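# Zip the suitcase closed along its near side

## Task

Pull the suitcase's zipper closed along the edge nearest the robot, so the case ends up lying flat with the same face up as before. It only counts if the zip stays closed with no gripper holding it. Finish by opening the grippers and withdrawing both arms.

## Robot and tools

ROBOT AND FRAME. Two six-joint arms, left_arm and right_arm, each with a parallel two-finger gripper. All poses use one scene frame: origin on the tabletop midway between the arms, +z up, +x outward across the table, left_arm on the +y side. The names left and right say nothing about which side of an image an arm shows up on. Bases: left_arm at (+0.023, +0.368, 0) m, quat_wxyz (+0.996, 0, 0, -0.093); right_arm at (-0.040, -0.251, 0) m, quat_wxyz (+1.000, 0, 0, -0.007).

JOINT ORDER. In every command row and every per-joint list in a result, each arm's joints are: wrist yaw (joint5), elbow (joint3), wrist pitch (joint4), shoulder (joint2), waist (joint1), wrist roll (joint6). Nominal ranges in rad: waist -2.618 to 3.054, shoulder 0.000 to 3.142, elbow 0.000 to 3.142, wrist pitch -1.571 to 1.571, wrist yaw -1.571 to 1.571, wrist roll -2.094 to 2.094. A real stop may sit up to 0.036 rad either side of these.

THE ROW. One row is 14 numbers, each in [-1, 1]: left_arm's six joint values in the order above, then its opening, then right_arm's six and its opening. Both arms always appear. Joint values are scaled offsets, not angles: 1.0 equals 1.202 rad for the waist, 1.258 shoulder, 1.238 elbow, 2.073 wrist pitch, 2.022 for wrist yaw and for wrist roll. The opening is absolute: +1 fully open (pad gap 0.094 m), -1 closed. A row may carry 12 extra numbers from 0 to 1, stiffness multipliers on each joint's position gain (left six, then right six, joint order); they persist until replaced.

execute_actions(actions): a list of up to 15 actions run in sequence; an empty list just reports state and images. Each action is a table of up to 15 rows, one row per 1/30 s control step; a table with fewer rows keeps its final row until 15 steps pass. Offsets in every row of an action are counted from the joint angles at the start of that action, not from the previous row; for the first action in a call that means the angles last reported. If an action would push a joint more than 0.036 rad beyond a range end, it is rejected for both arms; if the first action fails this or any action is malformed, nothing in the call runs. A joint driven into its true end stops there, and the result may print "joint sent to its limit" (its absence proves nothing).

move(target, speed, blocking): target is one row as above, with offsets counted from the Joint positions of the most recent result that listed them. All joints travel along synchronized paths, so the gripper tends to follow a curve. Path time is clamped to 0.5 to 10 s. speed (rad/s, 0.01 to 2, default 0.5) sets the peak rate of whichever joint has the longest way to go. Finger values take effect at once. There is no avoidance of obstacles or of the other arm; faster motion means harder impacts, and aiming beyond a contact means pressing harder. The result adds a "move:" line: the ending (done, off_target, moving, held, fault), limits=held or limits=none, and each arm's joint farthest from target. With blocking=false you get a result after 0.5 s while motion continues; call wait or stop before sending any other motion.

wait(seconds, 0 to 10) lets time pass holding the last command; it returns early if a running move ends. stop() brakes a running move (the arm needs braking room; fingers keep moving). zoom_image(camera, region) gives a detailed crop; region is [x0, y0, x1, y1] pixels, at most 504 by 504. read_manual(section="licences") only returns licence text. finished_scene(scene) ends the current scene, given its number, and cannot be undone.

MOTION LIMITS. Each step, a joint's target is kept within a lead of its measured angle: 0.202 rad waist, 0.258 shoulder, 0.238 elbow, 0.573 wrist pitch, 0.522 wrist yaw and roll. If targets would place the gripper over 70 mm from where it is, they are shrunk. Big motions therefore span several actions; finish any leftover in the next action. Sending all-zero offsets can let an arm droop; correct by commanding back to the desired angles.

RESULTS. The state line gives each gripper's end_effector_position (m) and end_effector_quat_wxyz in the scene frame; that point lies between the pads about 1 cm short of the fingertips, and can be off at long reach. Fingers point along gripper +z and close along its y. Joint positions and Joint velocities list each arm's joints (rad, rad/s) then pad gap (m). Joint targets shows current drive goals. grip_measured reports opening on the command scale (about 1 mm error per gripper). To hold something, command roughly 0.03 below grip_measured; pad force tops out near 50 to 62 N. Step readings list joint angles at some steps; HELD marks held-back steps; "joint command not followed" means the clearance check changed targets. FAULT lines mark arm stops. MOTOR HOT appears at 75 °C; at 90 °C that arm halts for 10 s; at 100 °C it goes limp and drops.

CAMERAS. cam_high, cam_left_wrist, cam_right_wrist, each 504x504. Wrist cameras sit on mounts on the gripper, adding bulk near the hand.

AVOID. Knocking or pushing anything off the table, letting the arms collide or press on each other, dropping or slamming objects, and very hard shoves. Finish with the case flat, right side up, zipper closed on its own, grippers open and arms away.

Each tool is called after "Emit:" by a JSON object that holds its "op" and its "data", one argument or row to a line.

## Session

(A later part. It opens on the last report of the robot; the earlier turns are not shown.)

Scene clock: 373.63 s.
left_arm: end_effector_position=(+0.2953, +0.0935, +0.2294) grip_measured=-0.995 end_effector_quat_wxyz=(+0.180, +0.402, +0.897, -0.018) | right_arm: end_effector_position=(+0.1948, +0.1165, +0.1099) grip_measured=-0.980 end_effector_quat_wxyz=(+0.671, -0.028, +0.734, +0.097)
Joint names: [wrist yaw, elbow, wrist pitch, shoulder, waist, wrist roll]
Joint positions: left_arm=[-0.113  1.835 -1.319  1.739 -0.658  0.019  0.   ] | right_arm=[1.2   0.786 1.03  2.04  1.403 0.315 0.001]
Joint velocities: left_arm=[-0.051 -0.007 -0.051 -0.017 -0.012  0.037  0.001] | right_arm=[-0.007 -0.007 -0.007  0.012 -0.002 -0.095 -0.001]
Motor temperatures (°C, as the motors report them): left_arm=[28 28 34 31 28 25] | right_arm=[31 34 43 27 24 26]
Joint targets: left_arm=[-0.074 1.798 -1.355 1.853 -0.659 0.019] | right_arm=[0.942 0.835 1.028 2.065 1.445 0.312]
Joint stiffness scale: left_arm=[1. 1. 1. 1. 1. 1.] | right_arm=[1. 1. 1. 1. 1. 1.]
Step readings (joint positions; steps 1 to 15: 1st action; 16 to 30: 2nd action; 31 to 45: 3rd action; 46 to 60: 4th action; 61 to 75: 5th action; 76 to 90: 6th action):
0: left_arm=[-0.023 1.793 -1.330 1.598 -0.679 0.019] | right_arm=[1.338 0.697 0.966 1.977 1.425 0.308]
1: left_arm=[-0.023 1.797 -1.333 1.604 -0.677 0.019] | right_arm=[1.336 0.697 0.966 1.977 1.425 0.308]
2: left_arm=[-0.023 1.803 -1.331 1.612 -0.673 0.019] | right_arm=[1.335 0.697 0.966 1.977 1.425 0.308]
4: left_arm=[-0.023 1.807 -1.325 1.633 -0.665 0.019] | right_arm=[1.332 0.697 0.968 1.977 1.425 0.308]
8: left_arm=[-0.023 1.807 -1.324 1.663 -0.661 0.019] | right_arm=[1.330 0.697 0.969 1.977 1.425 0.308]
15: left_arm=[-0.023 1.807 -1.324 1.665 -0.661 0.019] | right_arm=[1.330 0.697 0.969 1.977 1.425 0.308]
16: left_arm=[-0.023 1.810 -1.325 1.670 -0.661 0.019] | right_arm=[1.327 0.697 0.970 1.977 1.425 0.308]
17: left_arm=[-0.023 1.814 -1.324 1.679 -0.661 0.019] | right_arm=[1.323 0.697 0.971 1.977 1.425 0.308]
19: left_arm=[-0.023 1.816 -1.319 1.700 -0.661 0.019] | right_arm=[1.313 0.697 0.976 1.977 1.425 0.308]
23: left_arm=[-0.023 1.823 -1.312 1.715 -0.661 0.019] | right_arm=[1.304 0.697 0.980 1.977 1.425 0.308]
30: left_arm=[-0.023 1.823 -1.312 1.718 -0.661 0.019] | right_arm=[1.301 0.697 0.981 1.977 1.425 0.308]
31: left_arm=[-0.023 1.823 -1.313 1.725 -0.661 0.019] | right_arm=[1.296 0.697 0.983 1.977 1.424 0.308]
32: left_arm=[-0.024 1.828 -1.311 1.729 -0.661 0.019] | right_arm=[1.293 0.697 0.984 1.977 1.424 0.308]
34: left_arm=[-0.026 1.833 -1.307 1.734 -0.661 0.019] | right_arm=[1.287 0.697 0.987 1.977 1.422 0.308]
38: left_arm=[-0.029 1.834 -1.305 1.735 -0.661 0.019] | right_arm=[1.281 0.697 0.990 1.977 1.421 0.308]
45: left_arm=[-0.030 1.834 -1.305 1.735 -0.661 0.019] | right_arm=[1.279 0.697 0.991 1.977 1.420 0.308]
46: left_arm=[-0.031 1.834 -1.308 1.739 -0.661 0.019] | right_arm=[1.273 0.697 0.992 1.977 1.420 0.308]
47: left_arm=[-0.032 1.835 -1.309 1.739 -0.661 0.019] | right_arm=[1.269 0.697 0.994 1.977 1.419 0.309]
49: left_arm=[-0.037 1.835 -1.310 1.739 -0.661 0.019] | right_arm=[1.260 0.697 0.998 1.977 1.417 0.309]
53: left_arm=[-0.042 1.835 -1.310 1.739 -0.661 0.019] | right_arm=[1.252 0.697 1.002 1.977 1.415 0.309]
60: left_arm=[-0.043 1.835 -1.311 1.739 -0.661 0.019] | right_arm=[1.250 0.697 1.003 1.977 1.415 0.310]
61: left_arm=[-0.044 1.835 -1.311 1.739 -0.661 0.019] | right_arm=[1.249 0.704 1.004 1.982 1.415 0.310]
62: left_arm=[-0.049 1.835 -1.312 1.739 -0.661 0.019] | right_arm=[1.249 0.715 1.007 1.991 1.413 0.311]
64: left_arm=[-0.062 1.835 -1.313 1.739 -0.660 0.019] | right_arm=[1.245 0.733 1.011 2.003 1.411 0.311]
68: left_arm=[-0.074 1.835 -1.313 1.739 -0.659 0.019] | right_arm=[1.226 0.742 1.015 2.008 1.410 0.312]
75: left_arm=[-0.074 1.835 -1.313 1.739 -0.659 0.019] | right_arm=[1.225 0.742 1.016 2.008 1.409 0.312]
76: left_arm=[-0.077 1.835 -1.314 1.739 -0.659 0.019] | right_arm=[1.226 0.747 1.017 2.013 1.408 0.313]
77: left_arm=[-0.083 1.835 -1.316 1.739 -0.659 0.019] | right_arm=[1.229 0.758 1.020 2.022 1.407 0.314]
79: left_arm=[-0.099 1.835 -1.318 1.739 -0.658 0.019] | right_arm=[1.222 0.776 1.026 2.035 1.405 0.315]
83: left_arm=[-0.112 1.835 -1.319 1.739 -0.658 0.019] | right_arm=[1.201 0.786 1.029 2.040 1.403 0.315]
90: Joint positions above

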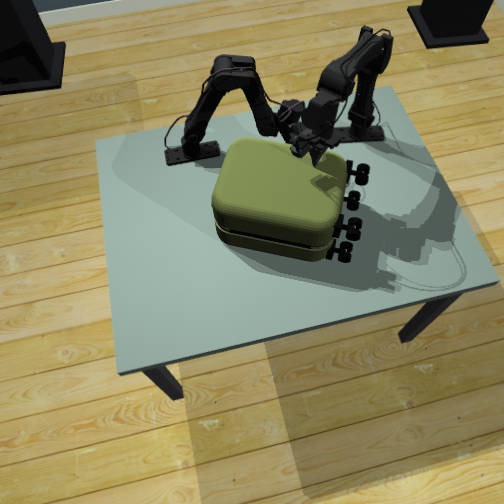

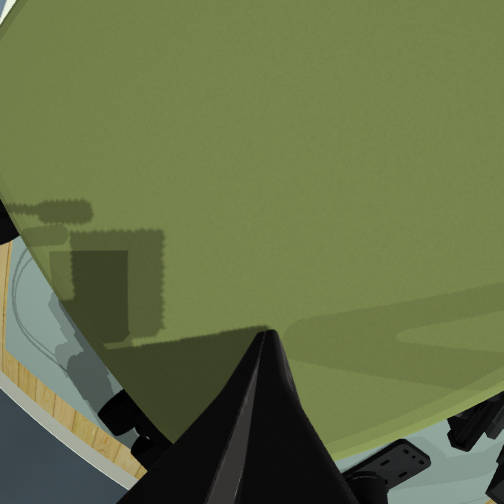

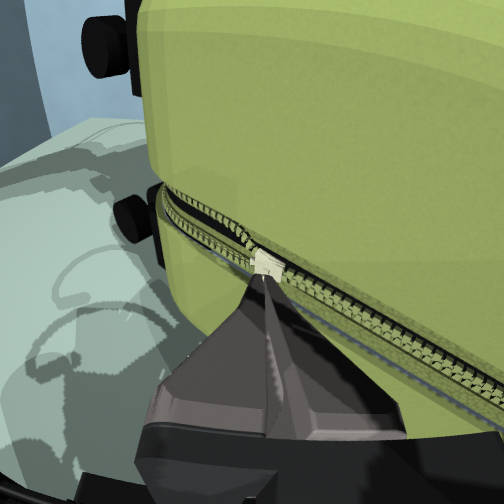

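Emit:
{"op": "move", "data": {
  "target": [0.055,0.115,0.19,0.04,0.06,0,-1,0,0.03,0.008,0.01,0,0,-1],
  "speed": 0.35
}}

Emit:
{"op": "execute_actions", "data": {
  "actions": [
    [[0,0.025,0.01,0.06,0,0,-1,0,0.03,0.008,0.01,0,0,-1]],
    [[0,0.025,0.01,0.05,0,0,-1,0,0.03,0.008,0.01,0,0,-1]],
    [[0,0,0,0.05,0,0,-1,0,0.03,0.008,0.01,0,0,-1]],
    [[0,-0.03,-0.05,0.09,0,0,-1,0,0.03,0.008,0.01,0,0,-1]],
    [[-0.06,-0.04,-0.07,0.1,0.07,0,-1,0,0.03,0.008,0.01,0,0,-1]],
    [[-0.07,-0.04,-0.07,0.1,0.08,0,-1,0,0.03,0.008,0.01,0,0,-1]],
    [[-0.07,-0.04,-0.07,0.1,0.08,0,-1,0,0.03,0.008,0.01,0,0,-1]]
  ]
}}

Scene clock: 395.13 s.
left_arm: end_effector_position=(+0.3695, +0.0311, +0.3018) grip_measured=-0.995 end_effector_quat_wxyz=(+0.360, +0.356, +0.851, -0.137) | right_arm: end_effector_position=(+0.1964, +0.1136, +0.1104) grip_measured=-0.980 end_effector_quat_wxyz=(+0.673, -0.022, +0.734, +0.092)
Joint names: [wrist yaw, elbow, wrist pitch, shoulder, waist, wrist roll]
Joint positions: left_arm=[-0.012  1.948 -0.946  1.782 -0.592  0.019  0.   ] | right_arm=[1.213 0.786 1.03  2.04  1.4   0.315 0.001]
Joint velocities: left_arm=[-0.051 -0.017  0.022 -0.007  0.022 -0.051 -0.001] | right_arm=[ 0.037 -0.002  0.007  0.002 -0.002 -0.095 -0.   ]
Motor temperatures (°C, as the motors report them): left_arm=[28 27 32 30 28 25] | right_arm=[34 34 43 27 24 26]
Joint targets: left_arm=[-0.002 1.977 -0.925 1.790 -0.586 0.019] | right_arm=[1.200 0.823 1.047 2.053 1.403 0.315]
Joint stiffness scale: left_arm=[1. 1. 1. 1. 1. 1.] | right_arm=[1. 1. 1. 1. 1. 1.]
move: off_target (left_arm, right_arm); limits=none; left_arm: farthest joint: the elbow, 0.029 radians from its target (0.143 radians at the start); right_arm: farthest joint: the elbow, 0.037 radians from its target (0.037 radians at the start)

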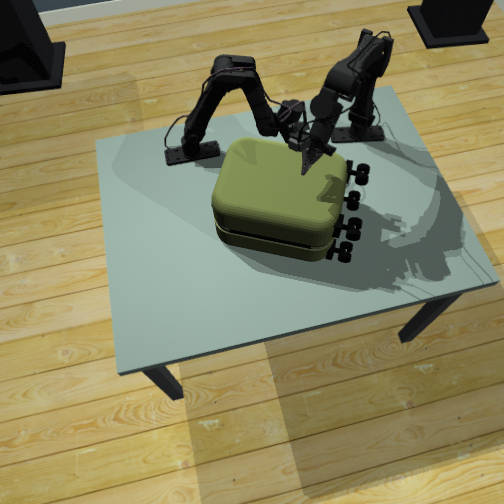

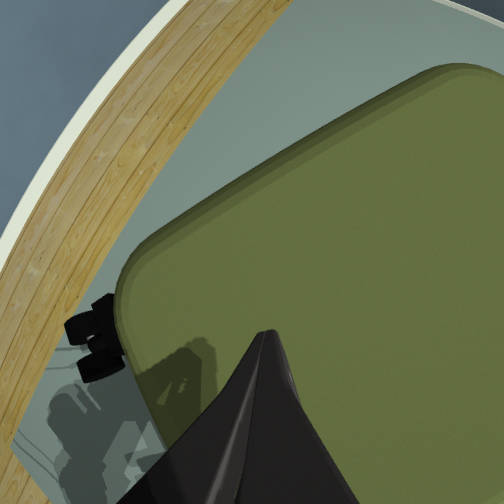

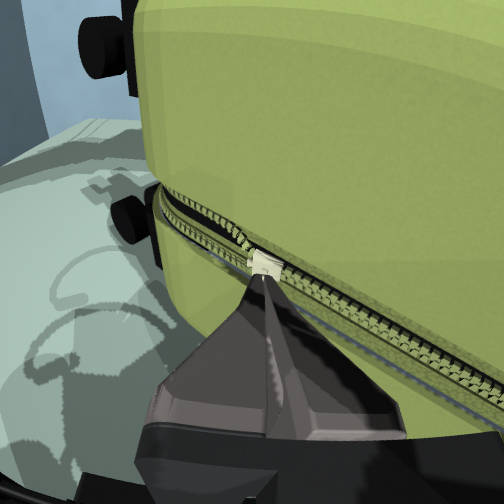

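Scene clock: 398.63 s.
left_arm: end_effector_position=(+0.5288, +0.1005, +0.2134) grip_measured=-0.995 end_effector_quat_wxyz=(+0.399, +0.218, +0.891, +0.003) | right_arm: end_effector_position=(+0.1964, +0.1134, +0.1104) grip_measured=-0.980 end_effector_quat_wxyz=(+0.673, -0.022, +0.734, +0.091)
Joint names: [wrist yaw, elbow, wrist pitch, shoulder, waist, wrist roll]
Joint positions: left_arm=[-0.238  1.972 -0.674  2.075 -0.376  0.019  0.   ] | right_arm=[1.214 0.786 1.03  2.04  1.4   0.315 0.001]
Joint velocities: left_arm=[-0.081  0.012  0.037  0.002  0.017 -0.022 -0.   ] | right_arm=[-0.051  0.002 -0.095 -0.007  0.002 -0.051  0.001]
Motor temperatures (°C, as the motors report them): left_arm=[28 27 32 30 28 25] | right_arm=[33 34 43 27 24 26]
Joint targets: left_arm=[-0.266 1.925 -0.866 2.141 -0.371 0.019] | right_arm=[1.214 0.823 1.047 2.053 1.400 0.315]
Joint stiffness scale: left_arm=[1. 1. 1. 1. 1. 1.] | right_arm=[1. 1. 1. 1. 1. 1.]
Step readings (joint positions; steps 1 to 15: 1st action; 16 to 30: 2nd action; 31 to 45: 3rd action; 46 to 60: 4th action; 61 to 75: 5th action; 76 to 90: 6th action; 91 to 105: 7th action):
0: left_arm=[-0.012 1.948 -0.946 1.782 -0.592 0.019] | right_arm=[1.213 0.786 1.030 2.040 1.400 0.315]
1: left_arm=[-0.012 1.952 -0.946 1.789 -0.592 0.019] | right_arm=[1.214 0.786 1.030 2.040 1.400 0.315]
2: left_arm=[-0.012 1.958 -0.943 1.799 -0.592 0.019] | right_arm=[1.214 0.786 1.030 2.040 1.400 0.315]
4: left_arm=[-0.012 1.961 -0.934 1.824 -0.592 0.019] | right_arm=[1.214 0.786 1.030 2.040 1.400 0.315]
8: left_arm=[-0.012 1.961 -0.935 1.866 -0.592 0.019] | right_arm=[1.214 0.786 1.030 2.040 1.400 0.315]
15: left_arm=[-0.012 1.961 -0.935 1.872 -0.592 0.019] | right_arm=[1.214 0.786 1.030 2.040 1.400 0.315]
16: left_arm=[-0.012 1.964 -0.935 1.878 -0.592 0.019] | right_arm=[1.214 0.786 1.030 2.040 1.400 0.315]
17: left_arm=[-0.012 1.969 -0.932 1.886 -0.592 0.019] | right_arm=[1.214 0.786 1.030 2.040 1.400 0.315]
19: left_arm=[-0.012 1.972 -0.925 1.906 -0.592 0.019] | right_arm=[1.214 0.786 1.030 2.040 1.400 0.315]
23: left_arm=[-0.012 1.972 -0.925 1.941 -0.592 0.019] | right_arm=[1.214 0.786 1.030 2.040 1.400 0.315]
30: left_arm=[-0.012 1.972 -0.924 1.947 -0.592 0.019] | right_arm=[1.214 0.786 1.030 2.040 1.400 0.315]
31: left_arm=[-0.012 1.972 -0.925 1.952 -0.592 0.019] | right_arm=[1.214 0.786 1.030 2.040 1.400 0.315]
32: left_arm=[-0.012 1.972 -0.916 1.955 -0.592 0.019] | right_arm=[1.214 0.786 1.030 2.040 1.400 0.315]
34: left_arm=[-0.012 1.972 -0.900 1.960 -0.592 0.019] | right_arm=[1.214 0.786 1.030 2.040 1.400 0.315]
38: left_arm=[-0.012 1.972 -0.887 1.964 -0.592 0.019] | right_arm=[1.214 0.786 1.030 2.040 1.400 0.315]
45: left_arm=[-0.012 1.972 -0.883 1.965 -0.592 0.019] | right_arm=[1.214 0.786 1.030 2.040 1.400 0.315]
46: left_arm=[-0.012 1.972 -0.884 1.970 -0.592 0.019] | right_arm=[1.214 0.786 1.030 2.040 1.400 0.315]
47: left_arm=[-0.012 1.972 -0.877 1.972 -0.592 0.019] | right_arm=[1.214 0.786 1.030 2.040 1.400 0.315]
49: left_arm=[-0.012 1.972 -0.867 1.975 -0.592 0.019] | right_arm=[1.214 0.786 1.030 2.040 1.400 0.315]
53: left_arm=[-0.012 1.972 -0.858 1.978 -0.592 0.019] | right_arm=[1.214 0.786 1.030 2.040 1.400 0.315]
60: left_arm=[-0.012 1.972 -0.856 1.979 -0.592 0.019] | right_arm=[1.214 0.786 1.030 2.040 1.400 0.315]
61: left_arm=[-0.015 1.972 -0.853 1.979 -0.588 0.019] | right_arm=[1.214 0.786 1.030 2.040 1.400 0.315]
62: left_arm=[-0.019 1.972 -0.846 1.980 -0.583 0.019] | right_arm=[1.214 0.786 1.030 2.040 1.400 0.315]
64: left_arm=[-0.026 1.972 -0.831 1.986 -0.567 0.019] | right_arm=[1.214 0.786 1.030 2.040 1.400 0.315]
68: left_arm=[-0.042 1.972 -0.806 1.994 -0.541 0.019] | right_arm=[1.214 0.786 1.030 2.040 1.400 0.315]
75: left_arm=[-0.057 1.972 -0.797 1.997 -0.536 0.019] | right_arm=[1.214 0.786 1.030 2.040 1.400 0.315]
76: left_arm=[-0.062 1.972 -0.792 1.997 -0.533 0.019] | right_arm=[1.214 0.786 1.030 2.040 1.400 0.315]
77: left_arm=[-0.068 1.972 -0.786 1.999 -0.527 0.019] | right_arm=[1.214 0.786 1.030 2.040 1.400 0.315]
79: left_arm=[-0.080 1.972 -0.769 2.005 -0.509 0.019] | right_arm=[1.214 0.786 1.030 2.040 1.400 0.315]
83: left_arm=[-0.106 1.972 -0.743 2.015 -0.475 0.019] | right_arm=[1.214 0.786 1.030 2.040 1.400 0.315]
90: left_arm=[-0.126 1.972 -0.732 2.019 -0.467 0.019] | right_arm=[1.214 0.786 1.030 2.040 1.400 0.315]
91: left_arm=[-0.132 1.972 -0.728 2.019 -0.464 0.019] | right_arm=[1.214 0.786 1.030 2.040 1.400 0.315]
92: left_arm=[-0.140 1.972 -0.723 2.022 -0.458 0.019] | right_arm=[1.214 0.786 1.030 2.040 1.400 0.315]
94: left_arm=[-0.160 1.972 -0.706 2.032 -0.438 0.019] | right_arm=[1.214 0.786 1.030 2.040 1.400 0.315]
98: left_arm=[-0.215 1.972 -0.691 2.067 -0.387 0.019] | right_arm=[1.214 0.786 1.030 2.040 1.400 0.315]
105: Joint positions above

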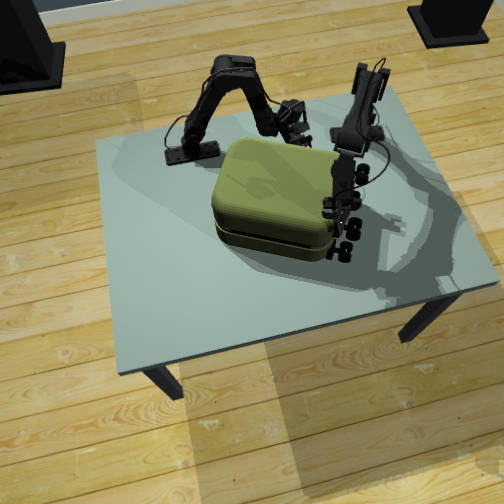

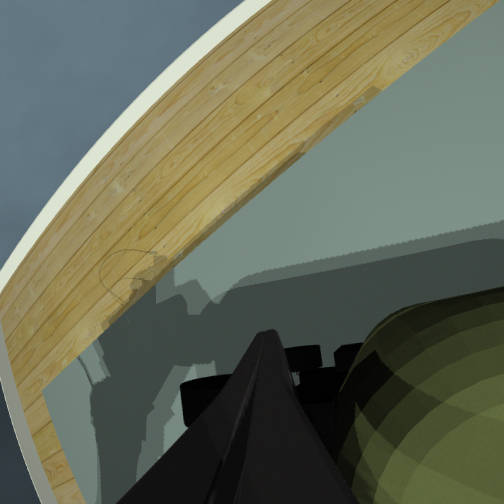

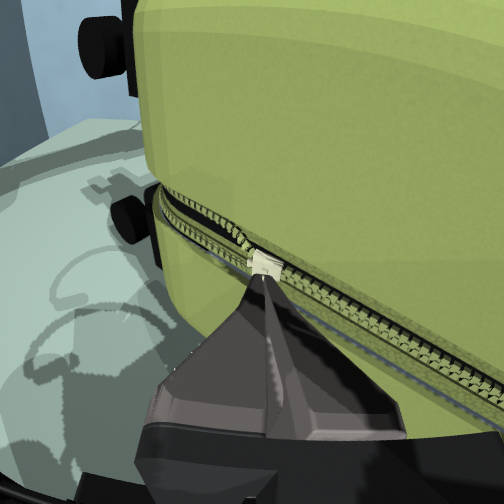

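Emit:
{"op": "move", "data": {
  "target": [0.11,0.02,-0.13,-0.26,0,0,-1,0.135,-0.045,-0.015,-0.025,0.24,0,-1],
  "speed": 0.15
}}

Scene clock: 412.30 s.
left_arm: end_effector_position=(+0.4360, +0.1142, +0.3130) grip_measured=-0.995 end_effector_quat_wxyz=(+0.387, +0.258, +0.880, -0.096) | right_arm: end_effector_position=(+0.1108, +0.1035, +0.1086) grip_measured=-0.980 end_effector_quat_wxyz=(+0.696, -0.048, +0.714, +0.056)
Joint names: [wrist yaw, elbow, wrist pitch, shoulder, waist, wrist roll]
Joint positions: left_arm=[-0.025  1.972 -0.944  1.78  -0.377  0.019  0.   ] | right_arm=[1.492 0.739 0.999 2.04  1.657 0.315 0.001]
Joint velocities: left_arm=[-0.051 -0.007 -0.051 -0.002  0.007  0.037 -0.   ] | right_arm=[ 0.051 -0.012  0.037  0.002 -0.007 -0.051 -0.   ]
Motor temperatures (°C, as the motors report them): left_arm=[28 27 32 31 28 25] | right_arm=[31 34 43 28 24 26]
Joint targets: left_arm=[-0.016 1.997 -0.943 1.748 -0.376 0.019] | right_arm=[1.487 0.730 0.999 2.009 1.688 0.315]
Joint stiffness scale: left_arm=[1. 1. 1. 1. 1. 1.] | right_arm=[1. 1. 1. 1. 1. 1.]
move: off_target (left_arm, right_arm); limits=none; left_arm: farthest joint: the shoulder, 0.032 radians from its target (0.327 radians at the start); right_arm: farthest joint: the waist, 0.032 radians from its target (0.289 radians at the start)

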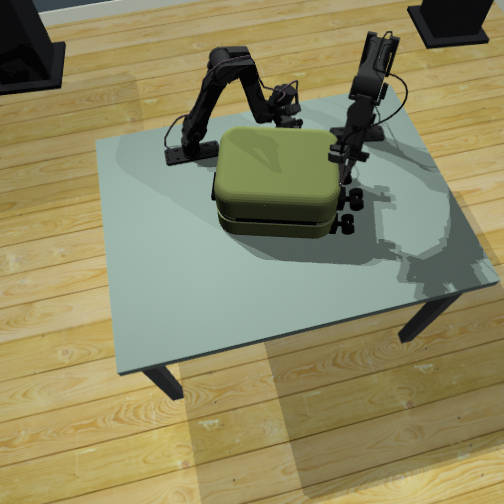

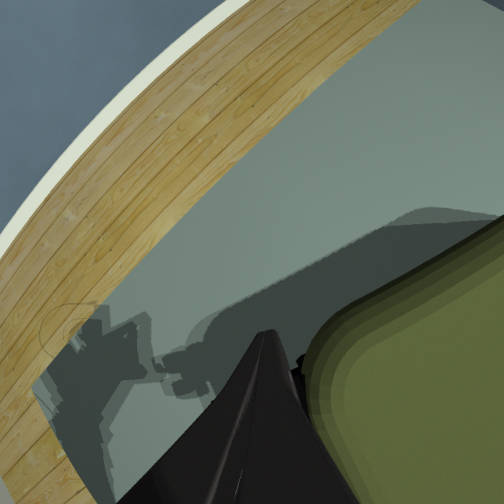

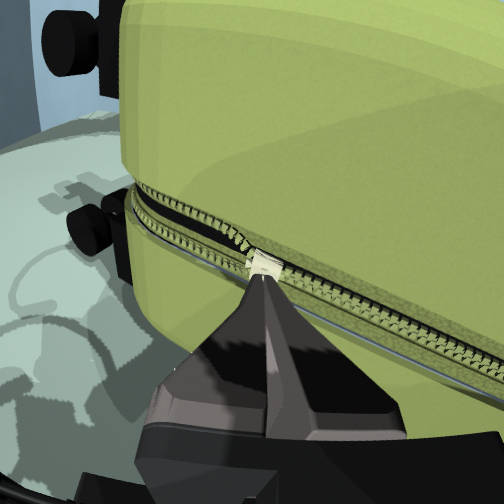

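Emit:
{"op": "move", "data": {
  "target": [0.01,-0.77,-0.09,-0.83,-0.335,0,-1,0,0.02,0.008,0,0,0,-1],
  "speed": 0.6
}}

Scene clock: 425.97 s.
left_arm: end_effector_position=(+0.1454, +0.1996, +0.2320) grip_measured=-0.995 end_effector_quat_wxyz=(+0.308, +0.439, +0.831, -0.149) | right_arm: end_effector_position=(+0.1112, +0.1032, +0.1087) grip_measured=-0.980 end_effector_quat_wxyz=(+0.697, -0.048, +0.714, +0.056)
Joint names: [wrist yaw, elbow, wrist pitch, shoulder, waist, wrist roll]
Joint positions: left_arm=[-0.014  1.025 -1.139  0.759 -0.772  0.019  0.   ] | right_arm=[1.492 0.739 0.999 2.04  1.656 0.315 0.001]
Joint velocities: left_arm=[ 0.095  0.012 -0.007 -0.002  0.007  0.051  0.   ] | right_arm=[-0.022  0.002 -0.051 -0.017  0.007 -0.037 -0.   ]
Motor temperatures (°C, as the motors report them): left_arm=[28 28 33 33 28 25] | right_arm=[30 33 42 29 24 26]
Joint targets: left_arm=[-0.005 1.019 -1.131 0.736 -0.780 0.019] | right_arm=[1.492 0.763 1.016 2.040 1.657 0.315]
Joint stiffness scale: left_arm=[1. 1. 1. 1. 1. 1.] | right_arm=[1. 1. 1. 1. 1. 1.]
move: off_target (left_arm, right_arm); limits=none; left_arm: farthest joint: the shoulder, 0.023 radians from its target (1.044 radians at the start); right_arm: farthest joint: the elbow, 0.025 radians from its target (0.025 radians at the start)

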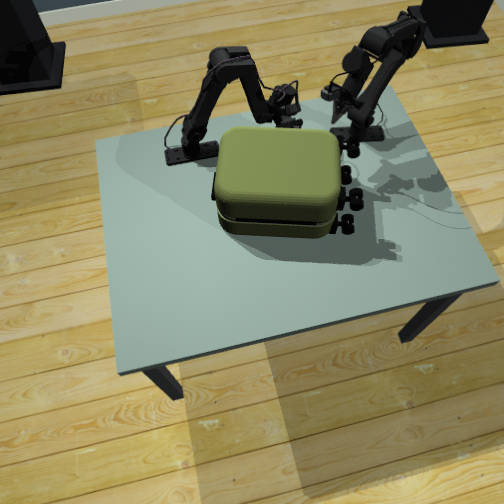

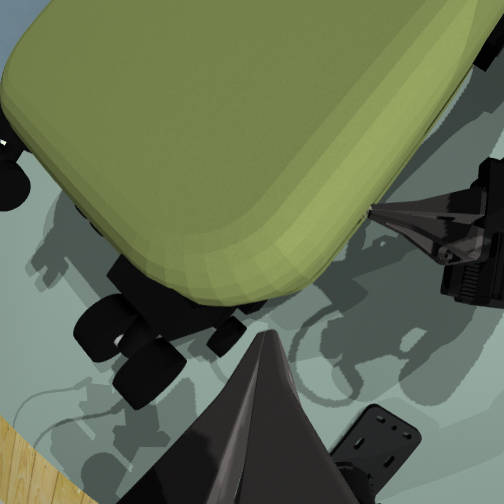

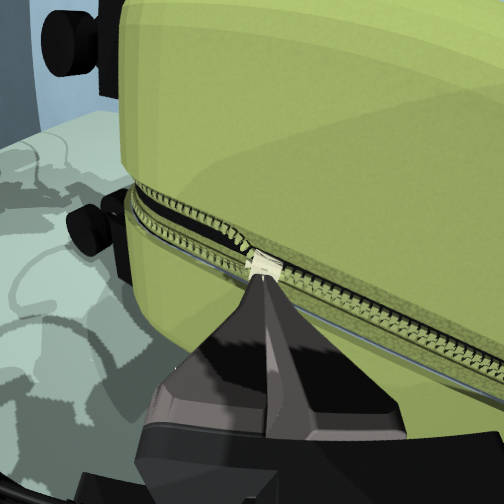

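Emit:
{"op": "move", "data": {
  "target": [0,0.02,0.012,0.17,0,0,-1,0,0.02,0.008,0,0,0,-1],
  "speed": 0.15
}}

Scene clock: 444.13 s.
left_arm: end_effector_position=(+0.1526, +0.1893, +0.1898) grip_measured=-0.995 end_effector_quat_wxyz=(+0.212, +0.455, +0.859, -0.100) | right_arm: end_effector_position=(+0.1112, +0.1032, +0.1087) grip_measured=-0.980 end_effector_quat_wxyz=(+0.697, -0.048, +0.714, +0.056)
Joint names: [wrist yaw, elbow, wrist pitch, shoulder, waist, wrist roll]
Joint positions: left_arm=[-0.014  1.025 -1.166  0.955 -0.772  0.019  0.   ] | right_arm=[1.492 0.739 0.999 2.04  1.656 0.315 0.001]
Joint velocities: left_arm=[-0.037 -0.002 -0.037  0.012 -0.007  0.007  0.   ] | right_arm=[ 0.007  0.007  0.066 -0.027 -0.012 -0.081  0.001]
Motor temperatures (°C, as the motors report them): left_arm=[28 27 34 31 28 25] | right_arm=[29 33 42 29 24 26]
Joint targets: left_arm=[-0.014 1.049 -1.115 0.972 -0.772 0.019] | right_arm=[1.492 0.763 1.016 2.040 1.656 0.315]
Joint stiffness scale: left_arm=[1. 1. 1. 1. 1. 1.] | right_arm=[1. 1. 1. 1. 1. 1.]
move: off_target (left_arm, right_arm); limits=none; left_arm: farthest joint: the wrist pitch, 0.052 radians from its target (0.025 radians at the start); right_arm: farthest joint: the elbow, 0.025 radians from its target (0.025 radians at the start)

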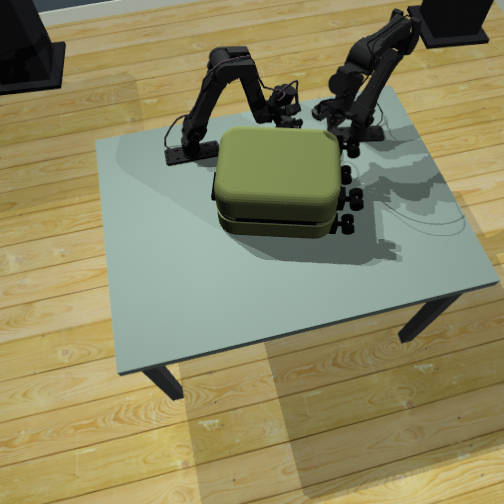

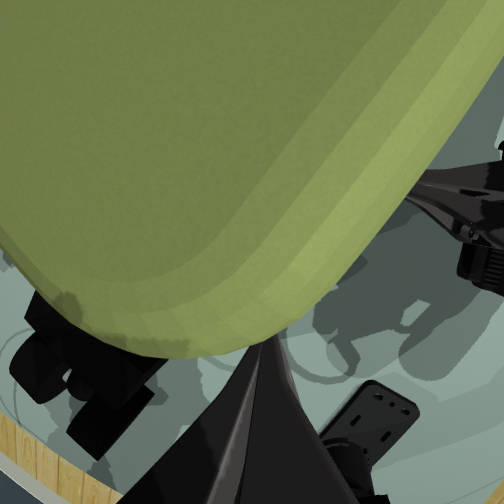

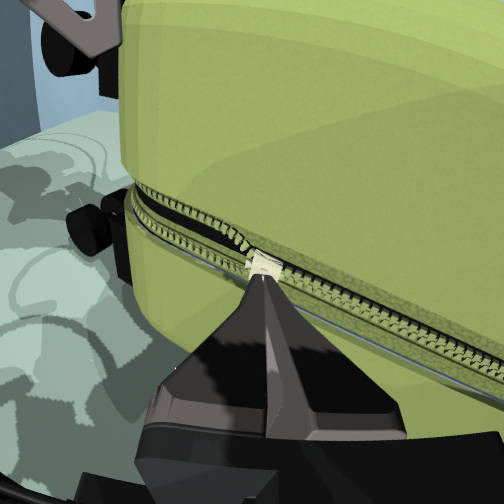

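Emit:
{"op": "execute_actions", "data": {
  "actions": [
    [[-0.02,0.03,0.07,0.015,0.02,0,-1,-0.07,0.03,0.008,0.01,0.02,0,-1]],
    [[-0.03,0.04,0.1,0.015,0.025,0,-1,-0.1,0.07,0.006,0.04,0.025,0,-1]],
    [[-0.03,0.04,0.1,0.015,0.025,0,-1,-0.1,0.07,0.006,0.04,0.025,0,-1]],
    [[-0.03,0.04,0.1,0.015,0.025,0,-1,-0.1,0.07,0.006,0.04,0.025,0,-1]]
  ]
}}

Scene clock: 458.20 s.
left_arm: end_effector_position=(+0.1778, +0.2158, +0.1907) grip_measured=-0.995 end_effector_quat_wxyz=(+0.230, +0.410, +0.882, -0.041) | right_arm: end_effector_position=(+0.1205, +0.1403, +0.1088) grip_measured=-0.980 end_effector_quat_wxyz=(+0.690, -0.024, +0.717, +0.097)
Joint names: [wrist yaw, elbow, wrist pitch, shoulder, waist, wrist roll]
Joint positions: left_arm=[-0.121  1.031 -1.189  0.955 -0.694  0.019  0.   ] | right_arm=[1.432 0.873 1.039 2.126 1.621 0.318 0.001]
Joint velocities: left_arm=[-0.022  0.007  0.007 -0.012 -0.027 -0.022  0.   ] | right_arm=[-0.066 -0.012  0.022 -0.002  0.002 -0.022  0.   ]
Motor temperatures (°C, as the motors report them): left_arm=[28 28 36 30 28 25] | right_arm=[29 33 41 29 24 26]
Joint targets: left_arm=[-0.144 1.081 -0.977 0.974 -0.688 0.019] | right_arm=[1.246 0.914 1.038 2.147 1.664 0.317]
Joint stiffness scale: left_arm=[1. 1. 1. 1. 1. 1.] | right_arm=[1. 1. 1. 1. 1. 1.]
Step readings (joint positions; steps 1 to 15: 1st action; 16 to 30: 2nd action; 31 to 45: 3rd action; 46 to 60: 4th action):
0: left_arm=[-0.014 1.025 -1.166 0.955 -0.772 0.019] | right_arm=[1.492 0.739 0.999 2.040 1.656 0.315]
1: left_arm=[-0.014 1.025 -1.164 0.955 -0.770 0.019] | right_arm=[1.487 0.739 1.000 2.040 1.656 0.315]
2: left_arm=[-0.014 1.025 -1.164 0.955 -0.766 0.019] | right_arm=[1.483 0.739 1.001 2.040 1.656 0.315]
4: left_arm=[-0.014 1.025 -1.164 0.955 -0.763 0.019] | right_arm=[1.479 0.739 1.003 2.040 1.655 0.315]
8: left_arm=[-0.014 1.025 -1.164 0.955 -0.762 0.019] | right_arm=[1.478 0.739 1.005 2.040 1.655 0.315]
15: left_arm=[-0.014 1.025 -1.164 0.955 -0.762 0.019] | right_arm=[1.478 0.739 1.005 2.040 1.655 0.315]
16: left_arm=[-0.014 1.026 -1.163 0.955 -0.760 0.019] | right_arm=[1.477 0.745 1.005 2.045 1.655 0.316]
17: left_arm=[-0.018 1.026 -1.165 0.955 -0.754 0.019] | right_arm=[1.480 0.757 1.007 2.054 1.653 0.316]
19: left_arm=[-0.032 1.028 -1.170 0.955 -0.744 0.019] | right_arm=[1.476 0.775 1.010 2.065 1.648 0.316]
23: left_arm=[-0.048 1.028 -1.174 0.955 -0.740 0.019] | right_arm=[1.463 0.783 1.013 2.069 1.645 0.316]
30: left_arm=[-0.048 1.028 -1.174 0.955 -0.740 0.019] | right_arm=[1.462 0.783 1.014 2.069 1.645 0.316]
31: left_arm=[-0.049 1.028 -1.175 0.955 -0.737 0.019] | right_arm=[1.464 0.789 1.015 2.073 1.644 0.316]
32: left_arm=[-0.053 1.028 -1.176 0.955 -0.731 0.019] | right_arm=[1.467 0.801 1.018 2.082 1.642 0.317]
34: left_arm=[-0.068 1.030 -1.180 0.955 -0.722 0.019] | right_arm=[1.462 0.820 1.022 2.093 1.637 0.317]
38: left_arm=[-0.083 1.031 -1.184 0.955 -0.718 0.019] | right_arm=[1.449 0.828 1.025 2.097 1.634 0.317]
45: left_arm=[-0.083 1.031 -1.184 0.955 -0.718 0.019] | right_arm=[1.448 0.828 1.026 2.097 1.634 0.317]
46: left_arm=[-0.085 1.031 -1.185 0.955 -0.714 0.019] | right_arm=[1.450 0.834 1.027 2.101 1.633 0.318]
47: left_arm=[-0.088 1.031 -1.185 0.955 -0.708 0.019] | right_arm=[1.453 0.845 1.031 2.110 1.630 0.318]
49: left_arm=[-0.104 1.031 -1.187 0.955 -0.698 0.019] | right_arm=[1.448 0.865 1.035 2.122 1.625 0.318]
53: left_arm=[-0.120 1.031 -1.189 0.955 -0.694 0.019] | right_arm=[1.433 0.873 1.039 2.126 1.621 0.318]
60: Joint positions above

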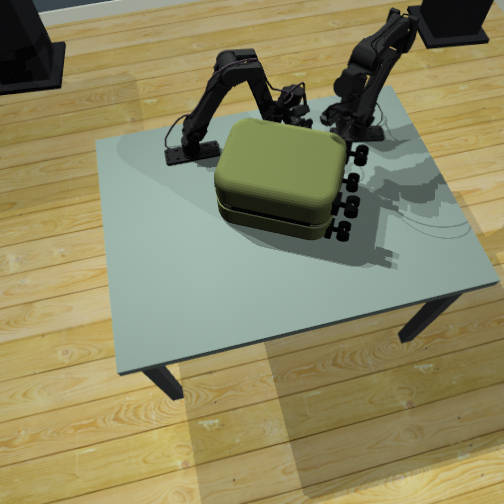

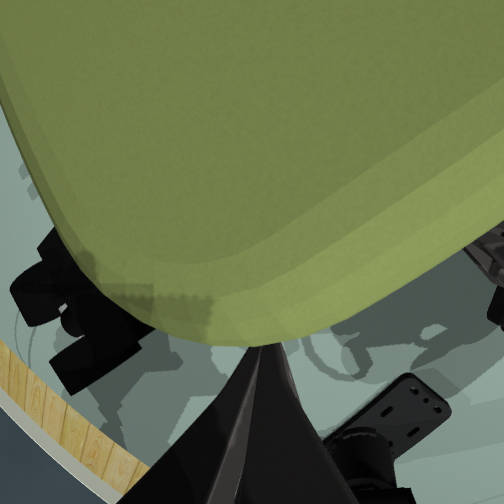

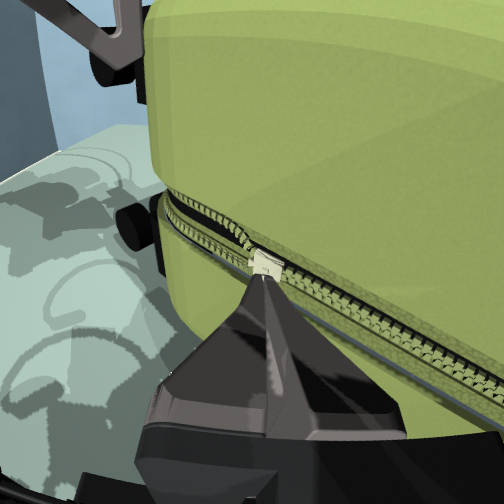

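Emit:
{"op": "move", "data": {
  "target": [0.055,0.02,0.03,-0.25,0.05,0,-1,0,-0.46,0.04,-0.34,-0.04,0,-1],
  "speed": 0.2
}}

Scene clock: 476.10 s.
left_arm: end_effector_position=(+0.1586, +0.2269, +0.2499) grip_measured=-0.995 end_effector_quat_wxyz=(+0.357, +0.376, +0.843, -0.142) | right_arm: end_effector_position=(+0.1286, +0.0167, +0.1087) grip_measured=-0.980 end_effector_quat_wxyz=(+0.675, -0.089, +0.729, +0.077)
Joint names: [wrist yaw, elbow, wrist pitch, shoulder, waist, wrist roll]
Joint positions: left_arm=[-0.02   1.031 -1.147  0.666 -0.642  0.019  0.   ] | right_arm=[1.334 0.319 1.081 1.738 1.596 0.32  0.001]
Joint velocities: left_arm=[ 0.007  0.002  0.066 -0.012  0.002 -0.022 -0.   ] | right_arm=[-0.007  0.002 -0.007  0.002  0.002 -0.037 -0.   ]
Motor temperatures (°C, as the motors report them): left_arm=[28 29 41 30 28 25] | right_arm=[31 33 41 29 24 26]
Joint targets: left_arm=[-0.010 1.056 -1.127 0.641 -0.634 0.019] | right_arm=[1.432 0.303 1.123 1.698 1.573 0.318]
Joint stiffness scale: left_arm=[1. 1. 1. 1. 1. 1.] | right_arm=[1. 1. 1. 1. 1. 1.]
move: off_target (left_arm, right_arm); limits=none; left_arm: farthest joint: the shoulder, 0.026 radians from its target (0.315 radians at the start); right_arm: farthest joint: the wrist yaw, 0.098 radians from its target (0.000 radians at the start)

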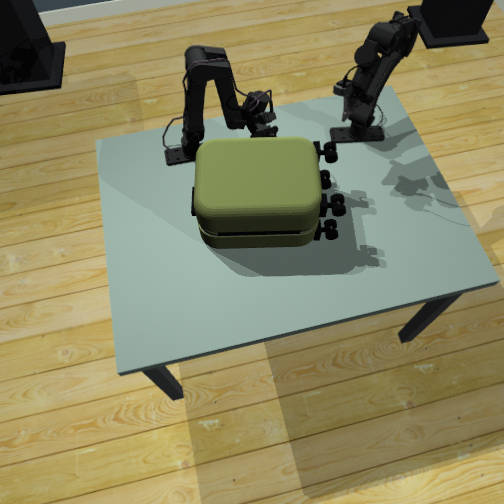

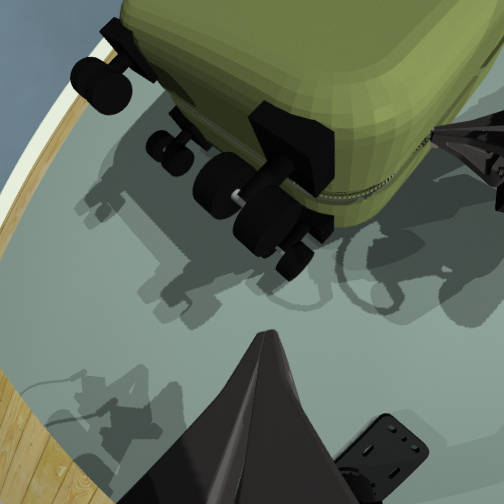

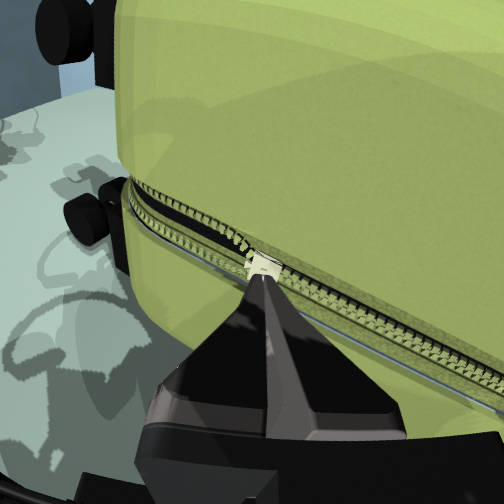

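Emit:
{"op": "move", "data": {
  "target": [0,0.24,0.115,0.47,-0.03,0,-1,0.01,0.02,0.01,0,0,0,-1],
  "speed": 0.5
}}

Emit:
{"op": "move", "data": {
  "target": [0,0.02,0.012,0.09,0,0,-1,0,0.02,0.01,0,0,0,-1],
  "speed": 0.2
}}

Scene clock: 491.40 s.
left_arm: end_effector_position=(+0.2468, +0.1167, +0.2464) grip_measured=-0.995 end_effector_quat_wxyz=(+0.309, +0.396, +0.855, -0.127) | right_arm: end_effector_position=(+0.1285, +0.0173, +0.1083) grip_measured=-0.980 end_effector_quat_wxyz=(+0.674, -0.091, +0.729, +0.078)
Joint names: [wrist yaw, elbow, wrist pitch, shoulder, waist, wrist roll]
Joint positions: left_arm=[-0.02   1.295 -0.929  1.255 -0.67   0.019  0.   ] | right_arm=[1.331 0.319 1.08  1.738 1.596 0.32  0.001]
Joint velocities: left_arm=[ 0.037 -0.007 -0.007 -0.002 -0.017 -0.007  0.   ] | right_arm=[-0.007  0.002 -0.007 -0.007 -0.007 -0.051  0.001]
Motor temperatures (°C, as the motors report them): left_arm=[27 29 38 30 28 25] | right_arm=[30 32 41 29 24 26]
Joint targets: left_arm=[-0.020 1.328 -0.909 1.258 -0.678 0.019] | right_arm=[1.354 0.344 1.102 1.738 1.596 0.320]
Joint stiffness scale: left_arm=[1. 1. 1. 1. 1. 1.] | right_arm=[1. 1. 1. 1. 1. 1.]
move: off_target (left_arm, right_arm); limits=none; left_arm: farthest joint: the elbow, 0.033 radians from its target (0.298 radians at the start); right_arm: farthest joint: the elbow, 0.024 radians from its target (0.024 radians at the start)

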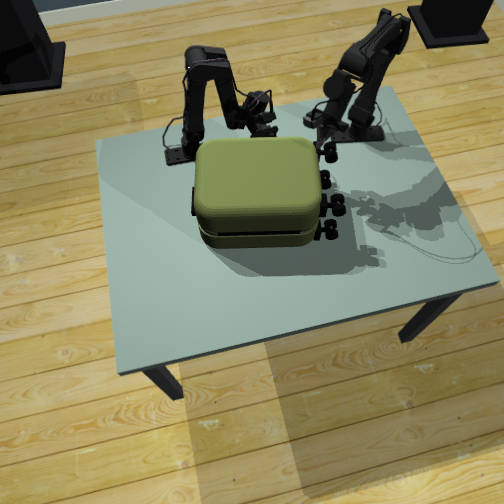

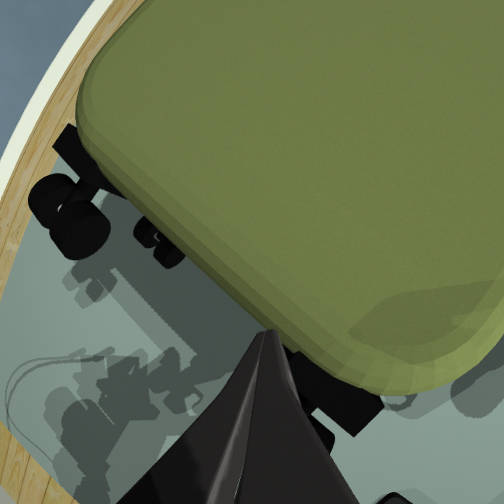

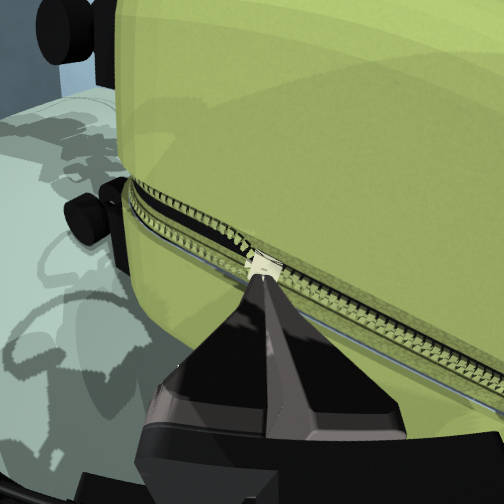

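Scene clock: 492.33 s.
left_arm: end_effector_position=(+0.2579, +0.1109, +0.2258) grip_measured=-0.995 end_effector_quat_wxyz=(+0.287, +0.397, +0.866, -0.105) | right_arm: end_effector_position=(+0.1285, +0.0173, +0.1083) grip_measured=-0.980 end_effector_quat_wxyz=(+0.674, -0.091, +0.729, +0.078)
Joint names: [wrist yaw, elbow, wrist pitch, shoulder, waist, wrist roll]
Joint positions: left_arm=[-0.043  1.305 -0.923  1.334 -0.669  0.019  0.   ] | right_arm=[1.331 0.319 1.08  1.738 1.596 0.32  0.001]
Joint velocities: left_arm=[-0.051  0.002 -0.051 -0.007  0.012 -0.051 -0.   ] | right_arm=[-0.007 -0.002  0.022  0.007 -0.002  0.022 -0.   ]
Motor temperatures (°C, as the motors report them): left_arm=[27 29 38 30 28 25] | right_arm=[30 32 41 29 24 26]
Joint targets: left_arm=[-0.020 1.320 -0.904 1.368 -0.670 0.019] | right_arm=[1.331 0.344 1.101 1.738 1.596 0.320]
Joint stiffness scale: left_arm=[1. 1. 1. 1. 1. 1.] | right_arm=[1. 1. 1. 1. 1. 1.]
move: off_target (left_arm, right_arm); limits=none; left_arm: farthest joint: the shoulder, 0.034 radians from its target (0.113 radians at the start); right_arm: farthest joint: the elbow, 0.024 radians from its target (0.024 radians at the start)

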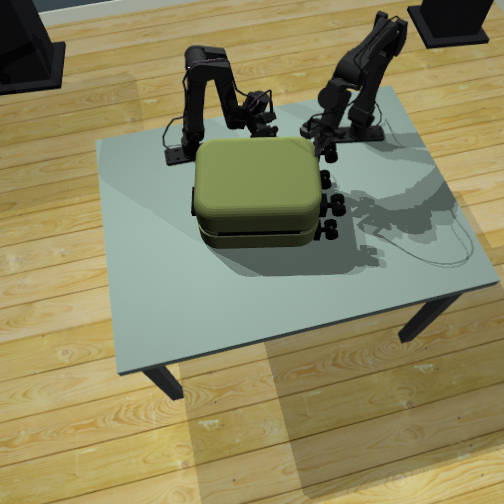

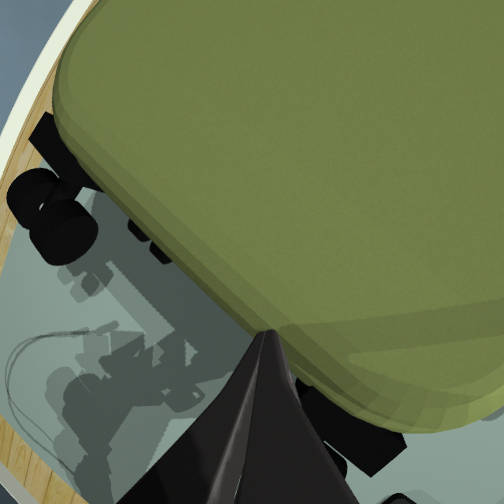

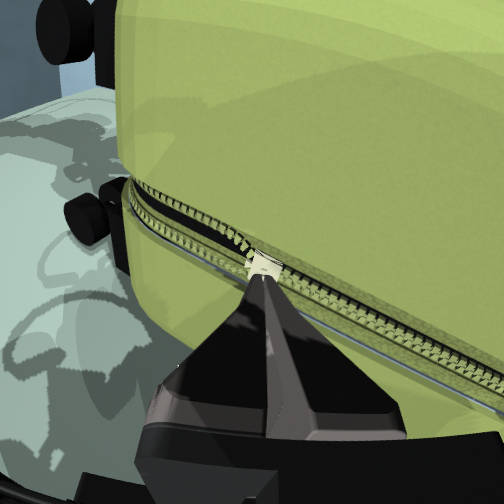

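Emit:
{"op": "move", "data": {
  "target": [0.05,0.02,0.012,0.07,-0.04,0,-1,0.095,0.11,0.045,0.127,0.03,0,-1],
  "speed": 0.15
}}

Emit:
{"op": "execute_actions", "data": {
  "actions": [
    [[0.06,0.02,0.02,0.08,-0.05,0,-1,-0.07,0.03,0.01,0.01,0.02,0,-1]],
    [[0.06,0.02,0.02,0.08,-0.05,0,-1,-0.09,0.062,0.008,0.035,0.025,0,-1]],
    [[0.06,0.02,0.02,0.08,-0.05,0,-1,-0.09,0.062,0.008,0.035,0.025,0,-1]],
    [[0.06,0.02,0.02,0.08,-0.05,0,-1,-0.09,0.062,0.008,0.035,0.025,0,-1]]
  ]
}}

Scene clock: 509.60 s.
left_arm: end_effector_position=(+0.2578, +0.1097, +0.2247) grip_measured=-0.995 end_effector_quat_wxyz=(+0.280, +0.402, +0.867, -0.093) | right_arm: end_effector_position=(+0.1271, +0.0189, +0.1073) grip_measured=-0.980 end_effector_quat_wxyz=(+0.700, -0.030, +0.713, +0.032)
Joint names: [wrist yaw, elbow, wrist pitch, shoulder, waist, wrist roll]
Joint positions: left_arm=[-0.064  1.329 -0.949  1.356 -0.682  0.019  0.   ] | right_arm=[1.515 0.424 1.146 1.887 1.619 0.32  0.001]
Joint velocities: left_arm=[-0.022  0.007  0.066  0.007 -0.012  0.007  0.   ] | right_arm=[ 0.037 -0.007 -0.007  0.027 -0.007 -0.007 -0.   ]
Motor temperatures (°C, as the motors report them): left_arm=[28 29 37 30 28 25] | right_arm=[29 33 41 28 24 26]
Joint targets: left_arm=[0.058 1.330 -0.898 1.422 -0.718 0.019] | right_arm=[1.523 0.456 1.174 1.898 1.632 0.320]
Joint stiffness scale: left_arm=[1. 1. 1. 1. 1. 1.] | right_arm=[1. 1. 1. 1. 1. 1.]
move: off_target (left_arm, right_arm); limits=none; left_arm: farthest joint: the wrist yaw, 0.122 radians from its target (0.101 radians at the start); right_arm: farthest joint: the elbow, 0.031 radians from its target (0.136 radians at the start)

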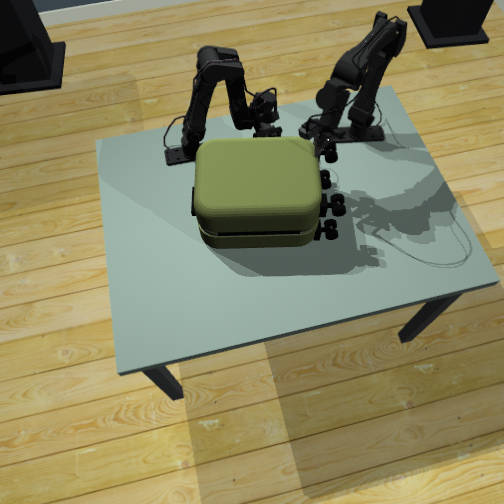

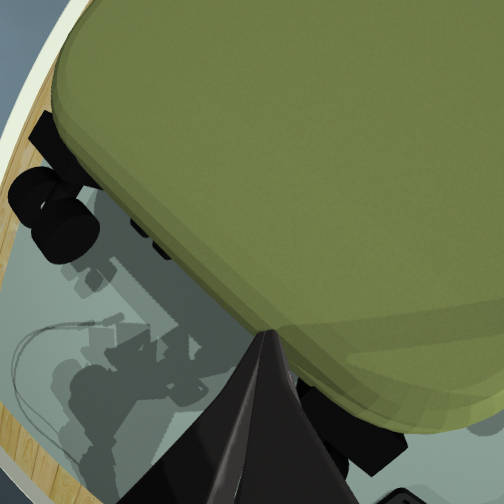

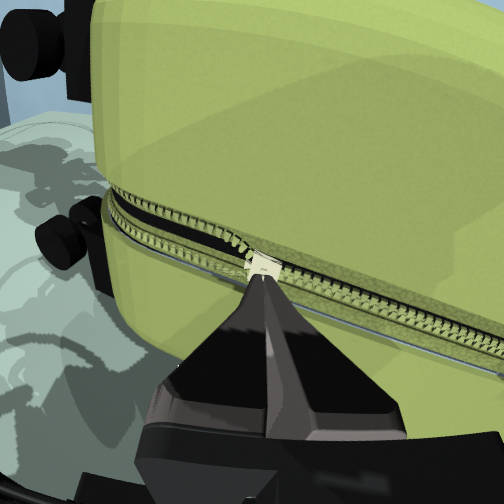

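Scene clock: 511.60 s.
left_arm: end_effector_position=(+0.2733, +0.0954, +0.2253) grip_measured=-0.995 end_effector_quat_wxyz=(+0.288, +0.417, +0.862, -0.019) | right_arm: end_effector_position=(+0.1263, +0.0351, +0.1067) grip_measured=-0.980 end_effector_quat_wxyz=(+0.703, -0.008, +0.710, +0.037)
Joint names: [wrist yaw, elbow, wrist pitch, shoulder, waist, wrist roll]
Joint positions: left_arm=[-0.229  1.447 -0.996  1.477 -0.754  0.027  0.   ] | right_arm=[1.543 0.504 1.171 1.955 1.621 0.32  0.001]
Joint velocities: left_arm=[-0.081 -0.002  0.037  0.002  0.022 -0.022  0.   ] | right_arm=[-0.037 -0.012 -0.007 -0.007  0.002 -0.037  0.   ]
Motor temperatures (°C, as the motors report them): left_arm=[28 29 37 30 28 25] | right_arm=[29 33 41 28 24 26]
Joint targets: left_arm=[-0.062 1.443 -0.953 1.544 -0.796 0.024] | right_arm=[1.354 0.553 1.177 1.977 1.651 0.320]
Joint stiffness scale: left_arm=[1. 1. 1. 1. 1. 1.] | right_arm=[1. 1. 1. 1. 1. 1.]
Step readings (joint positions; steps 1 to 15: 1st action; 16 to 30: 2nd action; 31 to 45: 3rd action; 46 to 60: 4th action):
0: left_arm=[-0.064 1.329 -0.949 1.356 -0.682 0.019] | right_arm=[1.515 0.424 1.146 1.887 1.619 0.320]
1: left_arm=[-0.068 1.335 -0.953 1.361 -0.686 0.019] | right_arm=[1.509 0.424 1.147 1.887 1.620 0.320]
2: left_arm=[-0.077 1.345 -0.963 1.368 -0.691 0.020] | right_arm=[1.508 0.424 1.147 1.887 1.620 0.320]
4: left_arm=[-0.089 1.356 -0.974 1.377 -0.697 0.020] | right_arm=[1.508 0.424 1.147 1.887 1.620 0.320]
8: left_arm=[-0.096 1.359 -0.977 1.379 -0.700 0.021] | right_arm=[1.508 0.424 1.147 1.887 1.620 0.320]
15: left_arm=[-0.097 1.359 -0.978 1.379 -0.701 0.021] | right_arm=[1.508 0.424 1.147 1.887 1.620 0.320]
16: left_arm=[-0.102 1.365 -0.983 1.383 -0.704 0.021] | right_arm=[1.508 0.428 1.148 1.892 1.621 0.320]
17: left_arm=[-0.113 1.375 -0.992 1.391 -0.709 0.021] | right_arm=[1.516 0.435 1.149 1.898 1.621 0.320]
19: left_arm=[-0.127 1.385 -0.999 1.402 -0.715 0.022] | right_arm=[1.525 0.444 1.151 1.907 1.621 0.320]
23: left_arm=[-0.136 1.389 -0.993 1.408 -0.718 0.022] | right_arm=[1.525 0.449 1.152 1.910 1.621 0.320]
30: left_arm=[-0.139 1.389 -0.988 1.410 -0.719 0.022] | right_arm=[1.523 0.449 1.153 1.910 1.621 0.320]
31: left_arm=[-0.144 1.395 -0.993 1.415 -0.722 0.023] | right_arm=[1.526 0.453 1.154 1.914 1.621 0.320]
32: left_arm=[-0.155 1.404 -1.002 1.423 -0.727 0.023] | right_arm=[1.534 0.459 1.155 1.921 1.621 0.320]
34: left_arm=[-0.170 1.414 -1.008 1.433 -0.733 0.024] | right_arm=[1.543 0.469 1.158 1.929 1.621 0.320]
38: left_arm=[-0.181 1.418 -1.002 1.441 -0.736 0.024] | right_arm=[1.541 0.475 1.159 1.932 1.621 0.320]
45: left_arm=[-0.183 1.418 -0.995 1.443 -0.736 0.025] | right_arm=[1.535 0.476 1.161 1.932 1.621 0.320]
46: left_arm=[-0.189 1.424 -0.999 1.448 -0.739 0.025] | right_arm=[1.538 0.480 1.163 1.936 1.621 0.320]
47: left_arm=[-0.200 1.433 -1.006 1.457 -0.744 0.025] | right_arm=[1.547 0.486 1.164 1.943 1.621 0.320]
49: left_arm=[-0.216 1.443 -1.012 1.467 -0.751 0.027] | right_arm=[1.555 0.496 1.167 1.951 1.621 0.320]
53: left_arm=[-0.226 1.447 -1.006 1.474 -0.754 0.027] | right_arm=[1.551 0.503 1.169 1.954 1.621 0.320]
60: Joint positions above

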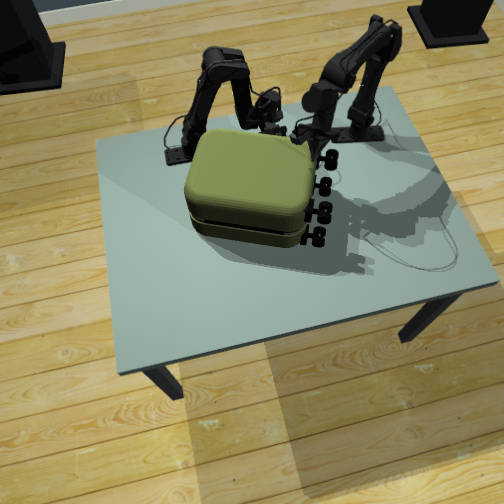

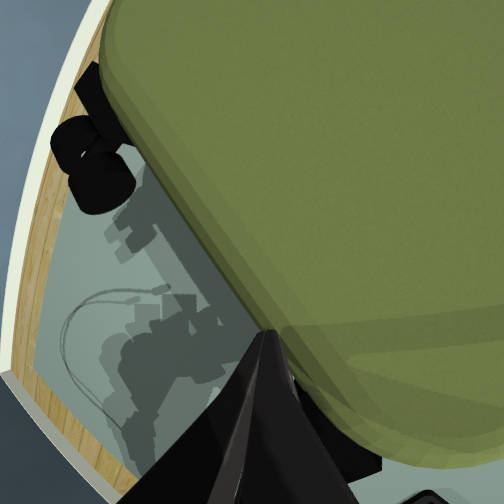

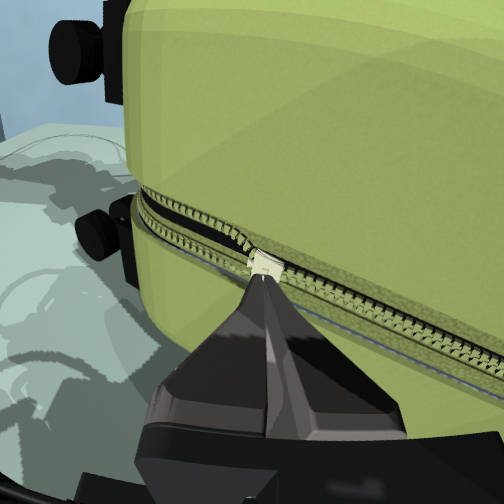

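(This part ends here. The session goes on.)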